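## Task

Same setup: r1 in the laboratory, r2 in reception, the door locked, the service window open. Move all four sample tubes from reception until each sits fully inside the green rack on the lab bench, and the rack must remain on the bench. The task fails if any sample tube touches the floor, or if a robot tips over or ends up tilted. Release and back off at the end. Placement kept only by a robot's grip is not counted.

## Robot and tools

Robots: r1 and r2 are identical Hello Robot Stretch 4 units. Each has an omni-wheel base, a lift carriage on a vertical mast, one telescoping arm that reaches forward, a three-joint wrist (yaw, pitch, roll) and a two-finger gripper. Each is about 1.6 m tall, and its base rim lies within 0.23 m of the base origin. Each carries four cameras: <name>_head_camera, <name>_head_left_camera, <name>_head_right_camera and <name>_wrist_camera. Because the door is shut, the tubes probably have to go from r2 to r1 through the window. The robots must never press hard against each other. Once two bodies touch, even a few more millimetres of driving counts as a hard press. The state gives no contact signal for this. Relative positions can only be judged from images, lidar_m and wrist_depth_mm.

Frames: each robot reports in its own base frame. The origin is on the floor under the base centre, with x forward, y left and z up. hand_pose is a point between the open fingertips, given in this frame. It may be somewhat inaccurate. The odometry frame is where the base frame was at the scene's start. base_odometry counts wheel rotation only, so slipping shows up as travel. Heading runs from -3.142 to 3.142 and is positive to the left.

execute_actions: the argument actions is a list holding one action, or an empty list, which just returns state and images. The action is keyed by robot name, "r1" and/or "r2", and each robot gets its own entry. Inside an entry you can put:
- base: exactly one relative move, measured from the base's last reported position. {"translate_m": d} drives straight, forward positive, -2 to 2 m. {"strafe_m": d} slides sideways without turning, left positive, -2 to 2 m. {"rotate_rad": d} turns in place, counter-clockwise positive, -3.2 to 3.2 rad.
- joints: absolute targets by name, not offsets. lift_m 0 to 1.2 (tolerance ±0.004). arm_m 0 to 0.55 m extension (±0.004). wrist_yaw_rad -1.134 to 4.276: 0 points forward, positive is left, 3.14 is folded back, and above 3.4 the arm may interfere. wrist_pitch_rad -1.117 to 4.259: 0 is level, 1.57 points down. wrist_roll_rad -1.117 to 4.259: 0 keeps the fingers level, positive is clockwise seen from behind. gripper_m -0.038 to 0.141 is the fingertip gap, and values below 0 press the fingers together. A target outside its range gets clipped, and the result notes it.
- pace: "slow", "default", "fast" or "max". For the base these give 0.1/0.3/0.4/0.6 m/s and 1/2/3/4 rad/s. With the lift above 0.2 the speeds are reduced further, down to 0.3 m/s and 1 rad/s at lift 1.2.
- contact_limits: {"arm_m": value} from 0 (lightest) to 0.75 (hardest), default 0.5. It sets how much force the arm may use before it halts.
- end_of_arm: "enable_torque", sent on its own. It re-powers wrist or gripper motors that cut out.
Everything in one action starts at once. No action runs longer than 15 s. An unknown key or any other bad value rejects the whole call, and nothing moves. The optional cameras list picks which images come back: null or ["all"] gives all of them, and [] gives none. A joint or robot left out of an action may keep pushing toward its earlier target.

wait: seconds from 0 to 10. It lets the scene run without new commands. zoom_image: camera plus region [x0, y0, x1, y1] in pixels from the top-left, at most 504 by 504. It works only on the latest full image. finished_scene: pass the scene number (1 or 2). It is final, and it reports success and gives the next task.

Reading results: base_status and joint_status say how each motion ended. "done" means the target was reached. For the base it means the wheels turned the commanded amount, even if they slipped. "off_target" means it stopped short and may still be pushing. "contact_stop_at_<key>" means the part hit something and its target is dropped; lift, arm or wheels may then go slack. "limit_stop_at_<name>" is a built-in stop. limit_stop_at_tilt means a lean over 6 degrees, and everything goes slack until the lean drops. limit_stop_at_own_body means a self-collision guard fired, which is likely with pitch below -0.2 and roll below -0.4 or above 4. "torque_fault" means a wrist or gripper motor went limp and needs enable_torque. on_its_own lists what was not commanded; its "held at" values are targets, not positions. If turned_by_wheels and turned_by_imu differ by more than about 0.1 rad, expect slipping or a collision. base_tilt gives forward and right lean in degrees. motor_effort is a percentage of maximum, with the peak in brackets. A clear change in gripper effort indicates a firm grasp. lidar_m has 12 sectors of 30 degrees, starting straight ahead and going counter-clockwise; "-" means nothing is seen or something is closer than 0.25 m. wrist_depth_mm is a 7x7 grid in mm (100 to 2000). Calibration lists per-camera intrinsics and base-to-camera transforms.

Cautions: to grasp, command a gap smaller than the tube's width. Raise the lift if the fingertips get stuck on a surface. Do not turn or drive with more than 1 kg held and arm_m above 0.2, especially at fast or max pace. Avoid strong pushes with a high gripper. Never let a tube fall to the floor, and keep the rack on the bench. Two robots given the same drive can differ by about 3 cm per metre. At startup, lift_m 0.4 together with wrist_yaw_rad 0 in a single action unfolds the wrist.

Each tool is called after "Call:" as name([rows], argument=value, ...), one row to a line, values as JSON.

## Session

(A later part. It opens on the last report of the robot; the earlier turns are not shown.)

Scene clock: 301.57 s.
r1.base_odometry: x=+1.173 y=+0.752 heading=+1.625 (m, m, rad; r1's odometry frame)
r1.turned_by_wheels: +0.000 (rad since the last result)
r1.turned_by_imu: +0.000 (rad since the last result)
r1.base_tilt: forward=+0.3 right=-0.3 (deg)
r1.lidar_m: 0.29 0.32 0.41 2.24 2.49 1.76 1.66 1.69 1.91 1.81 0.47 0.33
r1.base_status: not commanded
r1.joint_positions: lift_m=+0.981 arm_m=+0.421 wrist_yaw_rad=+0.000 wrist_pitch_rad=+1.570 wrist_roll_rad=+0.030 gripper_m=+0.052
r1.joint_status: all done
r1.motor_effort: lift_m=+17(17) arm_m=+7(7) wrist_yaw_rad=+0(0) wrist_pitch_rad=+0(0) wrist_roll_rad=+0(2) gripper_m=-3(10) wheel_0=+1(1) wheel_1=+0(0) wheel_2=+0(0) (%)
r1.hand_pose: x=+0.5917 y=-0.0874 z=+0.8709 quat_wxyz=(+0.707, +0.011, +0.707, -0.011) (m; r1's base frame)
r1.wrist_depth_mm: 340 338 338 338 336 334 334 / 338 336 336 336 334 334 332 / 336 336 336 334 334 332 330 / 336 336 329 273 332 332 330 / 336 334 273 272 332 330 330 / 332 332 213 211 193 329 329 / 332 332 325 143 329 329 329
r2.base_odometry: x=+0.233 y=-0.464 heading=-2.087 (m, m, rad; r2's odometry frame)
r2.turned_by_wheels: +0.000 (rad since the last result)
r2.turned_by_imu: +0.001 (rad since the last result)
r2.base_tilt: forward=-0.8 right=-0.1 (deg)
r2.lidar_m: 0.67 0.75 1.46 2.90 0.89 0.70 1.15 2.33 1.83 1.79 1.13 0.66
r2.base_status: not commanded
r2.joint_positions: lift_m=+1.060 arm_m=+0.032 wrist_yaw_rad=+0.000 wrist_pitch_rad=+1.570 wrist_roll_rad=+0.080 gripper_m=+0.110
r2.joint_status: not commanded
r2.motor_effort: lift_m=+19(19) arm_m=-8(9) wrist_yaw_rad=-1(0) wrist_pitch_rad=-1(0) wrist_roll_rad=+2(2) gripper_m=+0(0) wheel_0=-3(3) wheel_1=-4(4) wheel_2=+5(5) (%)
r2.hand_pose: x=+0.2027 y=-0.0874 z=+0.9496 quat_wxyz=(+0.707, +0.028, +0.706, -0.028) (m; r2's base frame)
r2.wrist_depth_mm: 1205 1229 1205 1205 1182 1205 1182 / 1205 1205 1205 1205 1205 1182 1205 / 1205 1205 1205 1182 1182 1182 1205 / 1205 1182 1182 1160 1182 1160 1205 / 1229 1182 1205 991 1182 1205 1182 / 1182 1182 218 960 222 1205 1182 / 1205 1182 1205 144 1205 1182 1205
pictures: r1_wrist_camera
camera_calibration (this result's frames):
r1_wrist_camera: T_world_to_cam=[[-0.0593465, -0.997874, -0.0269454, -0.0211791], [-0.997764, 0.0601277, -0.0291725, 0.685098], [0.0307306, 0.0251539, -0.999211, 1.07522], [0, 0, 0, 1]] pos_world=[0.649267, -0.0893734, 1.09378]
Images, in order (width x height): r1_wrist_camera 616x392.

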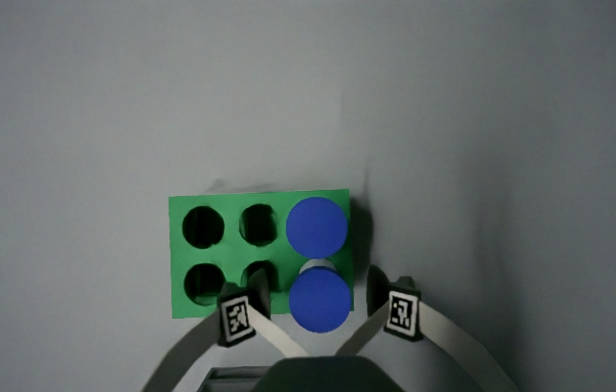

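Call:
execute_actions([
  {"r1": {"joints": {"lift_m": 1.022, "arm_m": 0.385}, "pace": "max"}},
], cameras=[])

Call:
execute_actions([
  {"r1": {"base": {"strafe_m": 0.0745}, "joints": {"arm_m": 0.309}, "pace": "fast"}},
], cameras=["r1_wrist_camera"])

Scene clock: 307.60 s.
r1.base_odometry: x=+1.173 y=+0.752 heading=+1.625 (m, m, rad; r1's odometry frame)
r1.turned_by_wheels: +0.000 (rad since the last result)
r1.turned_by_imu: +0.000 (rad since the last result)
r1.base_tilt: forward=+0.4 right=-0.4 (deg)
r1.lidar_m: 0.30 0.30 0.43 2.26 2.49 1.78 1.66 1.68 1.91 1.82 0.49 0.32
r1.base_status: not commanded
r1.joint_positions: lift_m=+1.022 arm_m=+0.386 wrist_yaw_rad=+0.000 wrist_pitch_rad=+1.570 wrist_roll_rad=+0.030 gripper_m=+0.052
r1.joint_status: all done
r1.motor_effort: lift_m=+21(25) arm_m=-7(7) wrist_yaw_rad=+1(1) wrist_pitch_rad=-1(1) wrist_roll_rad=+0(2) gripper_m=-2(3) wheel_0=+1(1) wheel_1=+0(0) wheel_2=+0(0) (%)
r1.hand_pose: x=+0.5573 y=-0.0874 z=+0.9116 quat_wxyz=(+0.707, +0.011, +0.707, -0.011) (m; r1's base frame)
r1.wrist_depth_mm: 379 379 379 379 379 377 375 / 379 377 377 377 375 373 375 / 379 377 377 375 375 375 373 / 377 377 317 314 375 373 370 / 377 375 370 370 373 370 368 / 373 373 213 373 193 370 370 / 375 373 287 143 370 368 368
r2.base_odometry: x=+0.233 y=-0.464 heading=-2.087 (m, m, rad; r2's odometry frame)
r2.turned_by_wheels: +0.000 (rad since the last result)
r2.turned_by_imu: +0.002 (rad since the last result)
r2.base_tilt: forward=-0.8 right=-0.1 (deg)
r2.lidar_m: 0.66 0.74 1.47 2.89 0.89 0.69 1.11 2.39 1.81 1.77 1.13 0.66
r2.base_status: not commanded
r2.joint_positions: lift_m=+1.060 arm_m=+0.032 wrist_yaw_rad=+0.000 wrist_pitch_rad=+1.570 wrist_roll_rad=+0.080 gripper_m=+0.110
r2.joint_status: not commanded
r2.motor_effort: lift_m=+19(19) arm_m=-9(8) wrist_yaw_rad=-2(1) wrist_pitch_rad=-1(2) wrist_roll_rad=+0(2) gripper_m=-1(0) wheel_0=-3(3) wheel_1=-4(4) wheel_2=+5(5) (%)
r2.hand_pose: x=+0.2027 y=-0.0874 z=+0.9496 quat_wxyz=(+0.707, +0.028, +0.706, -0.028) (m; r2's base frame)
r2.wrist_depth_mm: 1205 1182 1182 1205 1182 1182 1160 / 1205 1160 1182 1182 1205 1182 1160 / 1205 1182 1182 1205 1182 1182 1182 / 1205 1160 1205 1182 1182 1205 1182 / 1205 1205 1182 960 1182 1205 1182 / 1205 1205 217 976 222 1160 1182 / 1205 1205 1182 144 1182 1182 1182
pictures: none
No camera images: the call's "cameras" was empty. Leave "cameras" out to get every camera's image.

Scene clock: 308.83 s.
r1.base_odometry: x=+1.099 y=+0.748 heading=+1.625 (m, m, rad; r1's odometry frame)
r1.turned_by_wheels: +0.000 (rad since the last result)
r1.turned_by_imu: +0.000 (rad since the last result)
r1.base_tilt: forward=+0.3 right=-0.2 (deg)
r1.lidar_m: 0.30 0.31 0.43 2.17 2.42 1.76 1.66 1.68 2.01 1.89 0.48 0.32
r1.base_status: done
r1.joint_positions: lift_m=+1.022 arm_m=+0.310 wrist_yaw_rad=+0.000 wrist_pitch_rad=+1.570 wrist_roll_rad=+0.030 gripper_m=+0.052
r1.joint_status: all done
r1.motor_effort: lift_m=+21(21) arm_m=-7(7) wrist_yaw_rad=+1(0) wrist_pitch_rad=-1(1) wrist_roll_rad=-2(2) gripper_m=-2(2) wheel_0=+2(9) wheel_1=-1(9) wheel_2=+0(1) (%)
r1.hand_pose: x=+0.4813 y=-0.0874 z=+0.9116 quat_wxyz=(+0.707, +0.011, +0.707, -0.011) (m; r1's base frame)
r1.wrist_depth_mm: 379 379 379 379 377 377 375 / 379 379 377 317 315 373 373 / 379 377 377 345 314 373 373 / 379 377 377 375 375 373 373 / 377 375 373 314 312 370 370 / 375 375 212 254 194 370 368 / 375 375 370 155 370 368 368
r2.base_odometry: x=+0.233 y=-0.464 heading=-2.087 (m, m, rad; r2's odometry frame)
r2.turned_by_wheels: +0.000 (rad since the last result)
r2.turned_by_imu: +0.000 (rad since the last result)
r2.base_tilt: forward=-0.8 right=+0.1 (deg)
r2.lidar_m: 0.64 0.75 1.45 2.90 0.91 0.68 1.12 2.40 1.82 1.78 1.16 0.70
r2.base_status: not commanded
r2.joint_positions: lift_m=+1.060 arm_m=+0.032 wrist_yaw_rad=+0.000 wrist_pitch_rad=+1.570 wrist_roll_rad=+0.080 gripper_m=+0.110
r2.joint_status: not commanded
r2.motor_effort: lift_m=+19(19) arm_m=-9(9) wrist_yaw_rad=+0(0) wrist_pitch_rad=-2(2) wrist_roll_rad=+1(2) gripper_m=-1(0) wheel_0=-3(3) wheel_1=-4(4) wheel_2=+5(5) (%)
r2.hand_pose: x=+0.2027 y=-0.0874 z=+0.9496 quat_wxyz=(+0.707, +0.028, +0.706, -0.028) (m; r2's base frame)
r2.wrist_depth_mm: 1205 1182 1182 1205 1205 1160 1205 / 1229 1182 1182 1205 1205 1182 1205 / 1205 1205 1205 1160 1182 1205 1182 / 1205 1182 1205 1182 1182 1205 1205 / 1205 1182 1205 976 1182 1182 1205 / 1182 1182 216 960 223 1205 1160 / 1205 1229 1182 144 1182 1160 1160
pictures: r1_wrist_camera
camera_calibration (this result's frames):
r1_wrist_camera: T_world_to_cam=[[-0.0596097, -0.997858, -0.0269302, -0.0265193], [-0.997756, 0.0603841, -0.0289171, 0.575947], [0.0304813, 0.025146, -0.999219, 1.11937], [0, 0, 0, 1]] pos_world=[0.538954, -0.0893882, 1.13444]
Images, in order (width x height): r1_wrist_camera 616x392.

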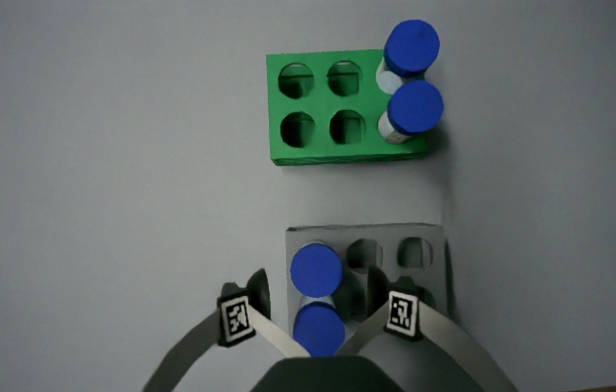

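Call:
zoom_image(camera="r1_wrist_camera", region=[230, 220, 410, 360])

Region (230, 220, 410, 360) of r1_wrist_camera's 616x392 image, scaled by 2.800.

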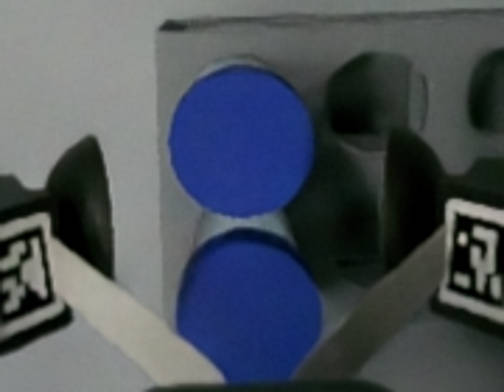

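Call:
execute_actions([
  {"r1": {"base": {"strafe_m": 0.001}, "joints": {"arm_m": 0.3205, "lift_m": 0.981}, "pace": "fast"}},
], cameras=["r1_wrist_camera"])

Call:
zoom_image(camera="r1_wrist_camera", region=[230, 240, 410, 350])

Scene clock: 315.27 s.
r1.base_odometry: x=+1.098 y=+0.748 heading=+1.625 (m, m, rad; r1's odometry frame)
r1.turned_by_wheels: +0.000 (rad since the last result)
r1.turned_by_imu: +0.000 (rad since the last result)
r1.base_tilt: forward=+0.4 right=-0.3 (deg)
r1.lidar_m: 0.30 0.33 0.44 2.18 2.43 1.79 1.67 1.71 2.00 1.88 0.47 0.33
r1.base_status: done
r1.joint_positions: lift_m=+0.981 arm_m=+0.319 wrist_yaw_rad=+0.000 wrist_pitch_rad=+1.570 wrist_roll_rad=+0.030 gripper_m=+0.052
r1.joint_status: all done
r1.motor_effort: lift_m=+17(19) arm_m=+7(7) wrist_yaw_rad=+1(1) wrist_pitch_rad=-1(1) wrist_roll_rad=-1(0) gripper_m=-2(2) wheel_0=+0(2) wheel_1=-1(2) wheel_2=+0(1) (%)
r1.hand_pose: x=+0.4903 y=-0.0874 z=+0.8709 quat_wxyz=(+0.707, +0.011, +0.707, -0.011) (m; r1's base frame)
r1.wrist_depth_mm: 340 338 336 336 274 334 334 / 338 336 336 274 273 334 332 / 338 336 336 274 273 330 330 / 338 334 334 334 332 334 330 / 336 334 332 329 303 332 329 / 332 334 213 211 194 329 329 / 334 332 332 155 285 271 329
r2.base_odometry: x=+0.233 y=-0.464 heading=-2.087 (m, m, rad; r2's odometry frame)
r2.turned_by_wheels: +0.000 (rad since the last result)
r2.turned_by_imu: +0.002 (rad since the last result)
r2.base_tilt: forward=-0.9 right=-0.1 (deg)
r2.lidar_m: 0.65 0.72 1.46 2.88 0.90 0.69 1.11 2.36 1.82 1.79 1.13 0.67
r2.base_status: not commanded
r2.joint_positions: lift_m=+1.060 arm_m=+0.032 wrist_yaw_rad=+0.000 wrist_pitch_rad=+1.570 wrist_roll_rad=+0.080 gripper_m=+0.110
r2.joint_status: not commanded
r2.motor_effort: lift_m=+19(20) arm_m=-9(9) wrist_yaw_rad=+0(2) wrist_pitch_rad=-2(1) wrist_roll_rad=+1(1) gripper_m=-1(0) wheel_0=-3(3) wheel_1=-4(4) wheel_2=+5(5) (%)
r2.hand_pose: x=+0.2027 y=-0.0874 z=+0.9496 quat_wxyz=(+0.707, +0.028, +0.706, -0.028) (m; r2's base frame)
r2.wrist_depth_mm: 1182 1229 1205 1182 1160 1205 1182 / 1205 1182 1182 1160 1182 1160 1182 / 1205 1182 1205 1182 1205 1182 1160 / 1182 1205 1205 1205 1182 1182 1182 / 1229 1182 1182 946 1205 1182 1182 / 1205 1205 216 976 222 1205 1182 / 1182 1205 1229 144 1182 1205 1160
pictures: r1_wrist_camera
camera_calibration (this result's frames):
r1_wrist_camera: T_world_to_cam=[[-0.0596391, -0.997857, -0.0269269, -0.0270694], [-0.997756, 0.060412, -0.0288623, 0.583656], [0.0304271, 0.0251452, -0.999221, 1.07848], [0, 0, 0, 1]] pos_world=[0.547917, -0.0893898, 1.09375]
Images, in order (width x height): r1_wrist_camera 616x392.

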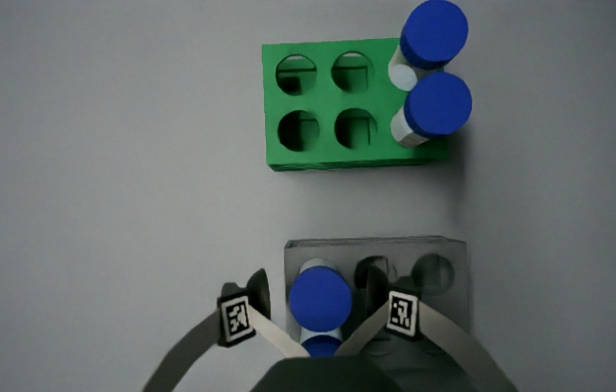

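Region (230, 240, 410, 350) of r1_wrist_camera's 616x392 image, scaled by 2.800.

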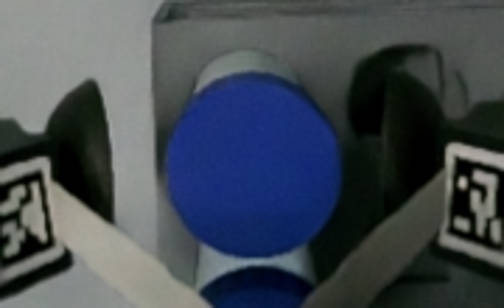

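Call:
execute_actions([
  {"r1": {"base": {"strafe_m": -0.001}, "joints": {"gripper_m": 0.012}, "pace": "fast"}},
], cameras=[])

Call:
execute_actions([
  {"r1": {"joints": {"lift_m": 1.043}, "pace": "max"}},
], cameras=["r1_wrist_camera"])

Call:
zoom_image(camera="r1_wrist_camera", region=[270, 220, 400, 300])

Scene clock: 318.23 s.
r1.base_odometry: x=+1.099 y=+0.748 heading=+1.625 (m, m, rad; r1's odometry frame)
r1.turned_by_wheels: +0.000 (rad since the last result)
r1.turned_by_imu: +0.000 (rad since the last result)
r1.base_tilt: forward=+0.5 right=-0.2 (deg)
r1.lidar_m: 0.29 0.32 0.43 2.17 2.41 1.77 1.66 1.69 2.04 1.88 0.46 0.31
r1.base_status: done
r1.joint_positions: lift_m=+0.981 arm_m=+0.319 wrist_yaw_rad=+0.000 wrist_pitch_rad=+1.570 wrist_roll_rad=+0.030 gripper_m=+0.012
r1.joint_status: all done
r1.motor_effort: lift_m=+17(17) arm_m=+7(7) wrist_yaw_rad=+1(1) wrist_pitch_rad=-1(1) wrist_roll_rad=-2(2) gripper_m=-9(14) wheel_0=+1(3) wheel_1=+1(3) wheel_2=+0(1) (%)
r1.hand_pose: x=+0.4903 y=-0.0874 z=+0.8709 quat_wxyz=(+0.707, +0.011, +0.707, -0.011) (m; r1's base frame)
r1.wrist_depth_mm: 340 338 338 336 274 334 334 / 340 336 336 276 274 334 332 / 336 336 334 274 272 332 332 / 334 336 334 334 332 330 330 / 334 334 334 272 303 332 329 / 334 334 211 204 189 330 330 / 332 332 330 210 270 213 329
r2.base_odometry: x=+0.233 y=-0.464 heading=-2.087 (m, m, rad; r2's odometry frame)
r2.turned_by_wheels: +0.000 (rad since the last result)
r2.turned_by_imu: +0.001 (rad since the last result)
r2.base_tilt: forward=-0.7 right=+0.1 (deg)
r2.lidar_m: 0.67 0.74 1.45 2.90 0.89 0.69 1.13 2.35 1.83 1.77 1.13 0.69
r2.base_status: not commanded
r2.joint_positions: lift_m=+1.060 arm_m=+0.032 wrist_yaw_rad=+0.000 wrist_pitch_rad=+1.570 wrist_roll_rad=+0.080 gripper_m=+0.110
r2.joint_status: not commanded
r2.motor_effort: lift_m=+19(20) arm_m=-9(8) wrist_yaw_rad=+0(0) wrist_pitch_rad=-1(0) wrist_roll_rad=+1(2) gripper_m=+0(0) wheel_0=-3(2) wheel_1=-4(4) wheel_2=+5(5) (%)
r2.hand_pose: x=+0.2027 y=-0.0874 z=+0.9496 quat_wxyz=(+0.707, +0.028, +0.706, -0.028) (m; r2's base frame)
r2.wrist_depth_mm: 1182 1205 1182 1182 1205 1205 1182 / 1205 1205 1205 1205 1182 1182 1182 / 1160 1182 1182 1182 1182 1182 1205 / 1205 1255 1205 1182 1182 1160 1205 / 1205 1205 1182 976 1160 1182 1205 / 1229 1182 216 976 222 1182 1182 / 1205 1205 1182 144 1182 1182 1182
pictures: none
No camera images: the call's "cameras" was empty. Leave "cameras" out to get every camera's image.

Scene clock: 319.00 s.
r1.base_odometry: x=+1.099 y=+0.748 heading=+1.625 (m, m, rad; r1's odometry frame)
r1.turned_by_wheels: +0.000 (rad since the last result)
r1.turned_by_imu: +0.000 (rad since the last result)
r1.base_tilt: forward=+0.4 right=-0.4 (deg)
r1.lidar_m: 0.29 0.32 0.42 2.17 2.42 1.78 1.65 1.69 2.02 1.90 0.48 0.33
r1.base_status: not commanded
r1.joint_positions: lift_m=+1.043 arm_m=+0.319 wrist_yaw_rad=+0.000 wrist_pitch_rad=+1.570 wrist_roll_rad=+0.030 gripper_m=+0.012
r1.joint_status: all done
r1.motor_effort: lift_m=+20(24) arm_m=+7(7) wrist_yaw_rad=+1(1) wrist_pitch_rad=+0(1) wrist_roll_rad=+0(0) gripper_m=-10(11) wheel_0=+1(1) wheel_1=+1(0) wheel_2=+0(0) (%)
r1.hand_pose: x=+0.4903 y=-0.0874 z=+0.9327 quat_wxyz=(+0.707, +0.011, +0.707, -0.011) (m; r1's base frame)
r1.wrist_depth_mm: 402 402 399 399 399 397 397 / 402 402 399 392 338 397 397 / 399 399 397 338 334 394 394 / 399 399 399 394 394 394 392 / 397 399 397 364 362 392 392 / 397 397 212 204 190 392 392 / 397 394 394 272 392 273 389
r2.base_odometry: x=+0.233 y=-0.464 heading=-2.087 (m, m, rad; r2's odometry frame)
r2.turned_by_wheels: +0.000 (rad since the last result)
r2.turned_by_imu: +0.000 (rad since the last result)
r2.base_tilt: forward=-0.7 right=+0.0 (deg)
r2.lidar_m: 0.67 0.75 1.47 2.88 0.85 0.71 1.10 2.37 1.81 1.79 1.13 0.68
r2.base_status: not commanded
r2.joint_positions: lift_m=+1.060 arm_m=+0.032 wrist_yaw_rad=+0.000 wrist_pitch_rad=+1.570 wrist_roll_rad=+0.080 gripper_m=+0.110
r2.joint_status: not commanded
r2.motor_effort: lift_m=+19(19) arm_m=-9(9) wrist_yaw_rad=-1(0) wrist_pitch_rad=-1(1) wrist_roll_rad=+2(2) gripper_m=+0(0) wheel_0=-2(3) wheel_1=-4(4) wheel_2=+5(5) (%)
r2.hand_pose: x=+0.2027 y=-0.0874 z=+0.9496 quat_wxyz=(+0.707, +0.028, +0.706, -0.028) (m; r2's base frame)
r2.wrist_depth_mm: 1205 1160 1182 1205 1182 1205 1182 / 1205 1205 1182 1182 1205 1182 1182 / 1229 1182 1160 1160 1182 1182 1182 / 1205 1205 1205 1182 1182 1182 1182 / 1182 1205 1205 960 1182 1182 1182 / 1205 1205 216 960 221 1160 1160 / 1182 1182 1182 144 1182 1160 1182
pictures: r1_wrist_camera
camera_calibration (this result's frames):
r1_wrist_camera: T_world_to_cam=[[-0.0596315, -0.997857, -0.026933, -0.0254027], [-0.997754, 0.0604071, -0.0289643, 0.585571], [0.0305292, 0.0251453, -0.999218, 1.14012], [0, 0, 0, 1]] pos_world=[0.547934, -0.0893895, 1.1555]
Images, in order (width x height): r1_wrist_camera 616x392.

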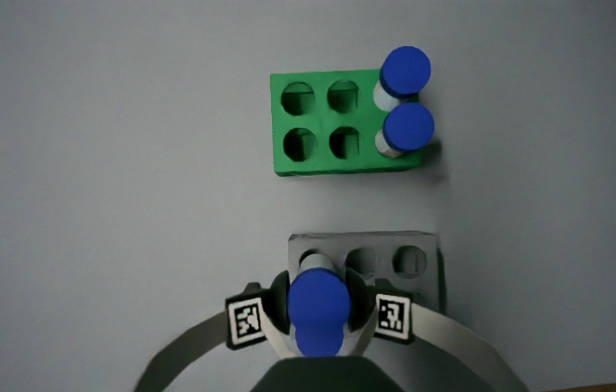

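Region (270, 220, 400, 300) of r1_wrist_camera's 616x392 image, scaled by 3.877; it fills the top 310 rows of this view, and the rest is white.

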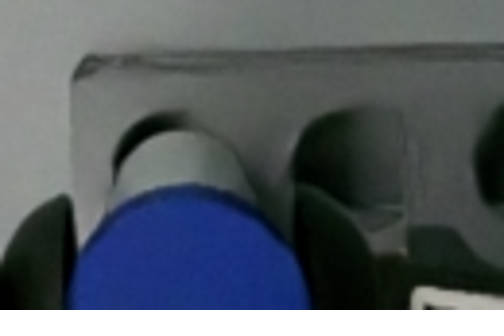

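Call:
execute_actions([
  {"r1": {"base": {"strafe_m": 0.003}, "joints": {"arm_m": 0.466}, "pace": "fast"}},
], cameras=["r1_wrist_camera"])

Call:
zoom_image(camera="r1_wrist_camera", region=[270, 220, 400, 300])

Scene clock: 323.27 s.
r1.base_odometry: x=+1.096 y=+0.747 heading=+1.625 (m, m, rad; r1's odometry frame)
r1.turned_by_wheels: +0.000 (rad since the last result)
r1.turned_by_imu: +0.000 (rad since the last result)
r1.base_tilt: forward=+0.2 right=-0.4 (deg)
r1.lidar_m: 0.29 0.31 0.43 2.17 2.39 1.75 1.65 1.72 2.02 1.89 0.47 0.32
r1.base_status: done
r1.joint_positions: lift_m=+1.043 arm_m=+0.465 wrist_yaw_rad=+0.000 wrist_pitch_rad=+1.570 wrist_roll_rad=+0.030 gripper_m=+0.012
r1.joint_status: all done
r1.motor_effort: lift_m=+21(20) arm_m=+7(7) wrist_yaw_rad=+1(1) wrist_pitch_rad=+0(1) wrist_roll_rad=-1(3) gripper_m=-10(11) wheel_0=+0(5) wheel_1=+0(7) wheel_2=+0(0) (%)
r1.hand_pose: x=+0.6359 y=-0.0874 z=+0.9327 quat_wxyz=(+0.707, +0.011, +0.707, -0.011) (m; r1's base frame)
r1.wrist_depth_mm: 404 402 399 399 399 397 397 / 402 399 399 399 397 397 394 / 399 399 397 397 397 397 394 / 399 397 397 394 394 397 394 / 399 397 394 334 332 392 392 / 397 397 212 204 190 392 389 / 397 392 392 392 389 213 389
r2.base_odometry: x=+0.233 y=-0.464 heading=-2.087 (m, m, rad; r2's odometry frame)
r2.turned_by_wheels: +0.000 (rad since the last result)
r2.turned_by_imu: +0.002 (rad since the last result)
r2.base_tilt: forward=-0.8 right=+0.0 (deg)
r2.lidar_m: 0.67 0.73 1.49 2.90 0.89 0.68 1.11 2.39 1.83 1.77 1.14 0.69
r2.base_status: not commanded
r2.joint_positions: lift_m=+1.060 arm_m=+0.032 wrist_yaw_rad=+0.000 wrist_pitch_rad=+1.570 wrist_roll_rad=+0.080 gripper_m=+0.110
r2.joint_status: not commanded
r2.motor_effort: lift_m=+19(19) arm_m=-8(9) wrist_yaw_rad=-1(1) wrist_pitch_rad=-1(0) wrist_roll_rad=+1(3) gripper_m=-1(1) wheel_0=-3(3) wheel_1=-4(4) wheel_2=+5(5) (%)
r2.hand_pose: x=+0.2027 y=-0.0874 z=+0.9496 quat_wxyz=(+0.707, +0.028, +0.706, -0.028) (m; r2's base frame)
r2.wrist_depth_mm: 1205 1205 1182 1182 1182 1160 1160 / 1205 1205 1182 1182 1182 1182 1182 / 1205 1205 1182 1229 1182 1205 1182 / 1182 1205 1205 1205 1229 1205 1182 / 1205 1182 1160 991 1182 1205 1182 / 1229 1182 216 976 223 1160 1160 / 1229 1205 1205 144 1205 1205 1182
pictures: r1_wrist_camera
camera_calibration (this result's frames):
r1_wrist_camera: T_world_to_cam=[[-0.0593315, -0.997875, -0.0269453, -0.0169023], [-0.997765, 0.0601127, -0.0291706, 0.730998], [0.0307283, 0.0251544, -0.999211, 1.13554], [0, 0, 0, 1]] pos_world=[0.693468, -0.0893725, 1.15552]
Images, in order (width x height): r1_wrist_camera 616x392.

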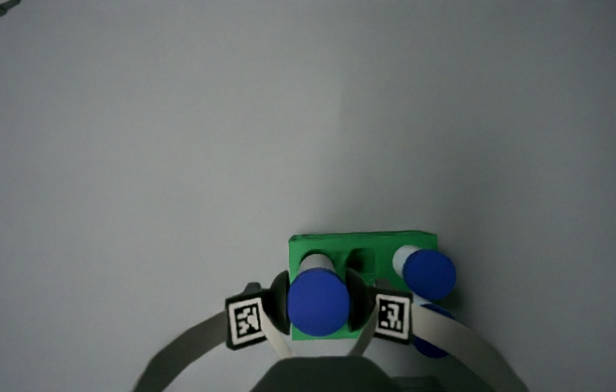

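Region (270, 220, 400, 300) of r1_wrist_camera's 616x392 image, scaled by 3.877; it fills the top 310 rows of this view, and the rest is white.

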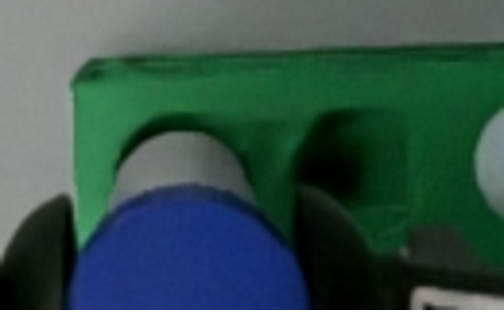

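Call:
execute_actions([
  {"r1": {"joints": {"lift_m": 0.981, "arm_m": 0.4627}}},
], cameras=["r1_wrist_camera"])

Scene clock: 326.07 s.
r1.base_odometry: x=+1.096 y=+0.747 heading=+1.625 (m, m, rad; r1's odometry frame)
r1.turned_by_wheels: +0.000 (rad since the last result)
r1.turned_by_imu: +0.000 (rad since the last result)
r1.base_tilt: forward=+0.3 right=-0.4 (deg)
r1.lidar_m: 0.28 0.33 0.43 2.17 2.41 1.78 1.66 1.71 2.01 1.90 0.46 0.33
r1.base_status: not commanded
r1.joint_positions: lift_m=+0.981 arm_m=+0.464 wrist_yaw_rad=+0.000 wrist_pitch_rad=+1.570 wrist_roll_rad=+0.030 gripper_m=+0.012
r1.joint_status: all done
r1.motor_effort: lift_m=+18(18) arm_m=-7(9) wrist_yaw_rad=+0(0) wrist_pitch_rad=+0(0) wrist_roll_rad=+0(2) gripper_m=-9(11) wheel_0=+0(0) wheel_1=+0(0) wheel_2=+0(0) (%)
r1.hand_pose: x=+0.6351 y=-0.0874 z=+0.8709 quat_wxyz=(+0.707, +0.011, +0.707, -0.011) (m; r1's base frame)
r1.wrist_depth_mm: 340 338 338 336 334 334 332 / 338 336 336 334 332 332 332 / 336 336 334 334 334 332 332 / 336 336 334 332 332 332 330 / 334 334 330 309 301 329 330 / 332 332 212 204 190 209 329 / 334 332 330 271 270 182 327
r2.base_odometry: x=+0.233 y=-0.464 heading=-2.087 (m, m, rad; r2's odometry frame)
r2.turned_by_wheels: +0.000 (rad since the last result)
r2.turned_by_imu: +0.001 (rad since the last result)
r2.base_tilt: forward=-0.8 right=+0.0 (deg)
r2.lidar_m: 0.67 0.73 1.49 2.88 0.90 0.70 1.14 2.38 1.81 1.80 1.12 0.70
r2.base_status: not commanded
r2.joint_positions: lift_m=+1.060 arm_m=+0.032 wrist_yaw_rad=+0.000 wrist_pitch_rad=+1.570 wrist_roll_rad=+0.080 gripper_m=+0.110
r2.joint_status: not commanded
r2.motor_effort: lift_m=+19(19) arm_m=-9(8) wrist_yaw_rad=+0(1) wrist_pitch_rad=-1(0) wrist_roll_rad=+2(2) gripper_m=+0(1) wheel_0=-3(2) wheel_1=-4(4) wheel_2=+5(5) (%)
r2.hand_pose: x=+0.2027 y=-0.0874 z=+0.9496 quat_wxyz=(+0.707, +0.028, +0.706, -0.028) (m; r2's base frame)
r2.wrist_depth_mm: 1205 1205 1182 1205 1205 1205 1160 / 1182 1205 1182 1182 1205 1160 1160 / 1182 1205 1182 1182 1182 1205 1182 / 1205 1182 1205 1182 1205 1160 1182 / 1182 1182 1182 976 1182 1160 1182 / 1182 1182 216 946 222 1205 1205 / 1182 1182 1182 144 1182 1182 1182
pictures: r1_wrist_camera
camera_calibration (this result's frames):
r1_wrist_camera: T_world_to_cam=[[-0.0593512, -0.997873, -0.0269431, -0.0186007], [-0.997765, 0.0601314, -0.0291334, 0.728398], [0.0306916, 0.0251538, -0.999212, 1.07391], [0, 0, 0, 1]] pos_world=[0.692707, -0.0893736, 1.09378]
Images, in order (width x height): r1_wrist_camera 616x392.

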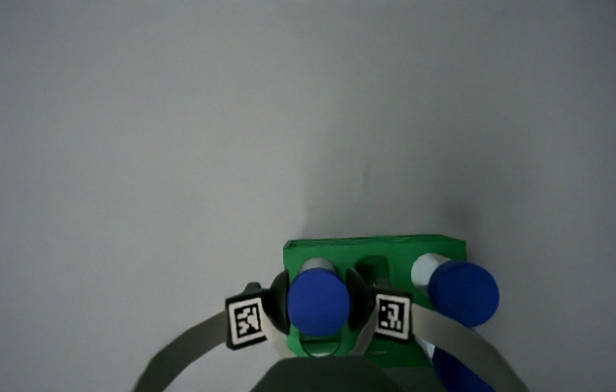

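Call:
execute_actions([
  {"r1": {"joints": {"gripper_m": 0.045}}},
], cameras=["r1_wrist_camera"])

Scene clock: 329.53 s.
r1.base_odometry: x=+1.096 y=+0.747 heading=+1.625 (m, m, rad; r1's odometry frame)
r1.turned_by_wheels: +0.000 (rad since the last result)
r1.turned_by_imu: +0.000 (rad since the last result)
r1.base_tilt: forward=+0.3 right=-0.4 (deg)
r1.lidar_m: 0.29 0.29 0.43 2.17 2.41 1.77 1.66 1.71 1.99 1.90 0.45 0.31
r1.base_status: not commanded
r1.joint_positions: lift_m=+0.981 arm_m=+0.464 wrist_yaw_rad=+0.000 wrist_pitch_rad=+1.570 wrist_roll_rad=+0.030 gripper_m=+0.045
r1.joint_status: all done
r1.motor_effort: lift_m=+17(17) arm_m=-7(7) wrist_yaw_rad=+0(0) wrist_pitch_rad=+0(0) wrist_roll_rad=-1(1) gripper_m=-2(12) wheel_0=+0(0) wheel_1=+0(0) wheel_2=+0(0) (%)
r1.hand_pose: x=+0.6351 y=-0.0874 z=+0.8709 quat_wxyz=(+0.707, +0.011, +0.707, -0.011) (m; r1's base frame)
r1.wrist_depth_mm: 340 338 340 336 336 336 332 / 338 336 336 336 334 332 332 / 336 336 336 336 334 334 332 / 336 336 334 332 334 332 332 / 338 334 332 309 301 330 330 / 334 332 216 211 195 209 329 / 334 330 329 143 270 208 329
r2.base_odometry: x=+0.233 y=-0.464 heading=-2.087 (m, m, rad; r2's odometry frame)
r2.turned_by_wheels: +0.000 (rad since the last result)
r2.turned_by_imu: +0.001 (rad since the last result)
r2.base_tilt: forward=-0.8 right=+0.1 (deg)
r2.lidar_m: 0.67 0.72 1.49 2.91 0.90 0.69 1.07 2.37 1.82 1.77 1.14 0.71
r2.base_status: not commanded
r2.joint_positions: lift_m=+1.060 arm_m=+0.032 wrist_yaw_rad=+0.000 wrist_pitch_rad=+1.570 wrist_roll_rad=+0.080 gripper_m=+0.110
r2.joint_status: not commanded
r2.motor_effort: lift_m=+19(20) arm_m=-8(9) wrist_yaw_rad=-1(0) wrist_pitch_rad=+0(0) wrist_roll_rad=+2(1) gripper_m=+0(1) wheel_0=-3(3) wheel_1=-4(4) wheel_2=+5(5) (%)
r2.hand_pose: x=+0.2027 y=-0.0874 z=+0.9496 quat_wxyz=(+0.707, +0.028, +0.706, -0.028) (m; r2's base frame)
r2.wrist_depth_mm: 1205 1205 1182 1205 1182 1182 1182 / 1205 1205 1182 1205 1182 1182 1160 / 1229 1160 1182 1229 1182 1182 1182 / 1205 1182 1205 1160 1205 1160 1182 / 1182 1182 1182 976 1182 1182 1182 / 1205 1182 216 960 223 1160 1160 / 1182 1205 1160 144 1205 1182 1182
pictures: r1_wrist_camera
camera_calibration (this result's frames):
r1_wrist_camera: T_world_to_cam=[[-0.0593508, -0.997874, -0.0269431, -0.018601], [-0.997765, 0.060131, -0.0291332, 0.728397], [0.0306914, 0.0251538, -0.999212, 1.07391], [0, 0, 0, 1]] pos_world=[0.692706, -0.0893735, 1.09378]
Images, in order (width x height): r1_wrist_camera 616x392.

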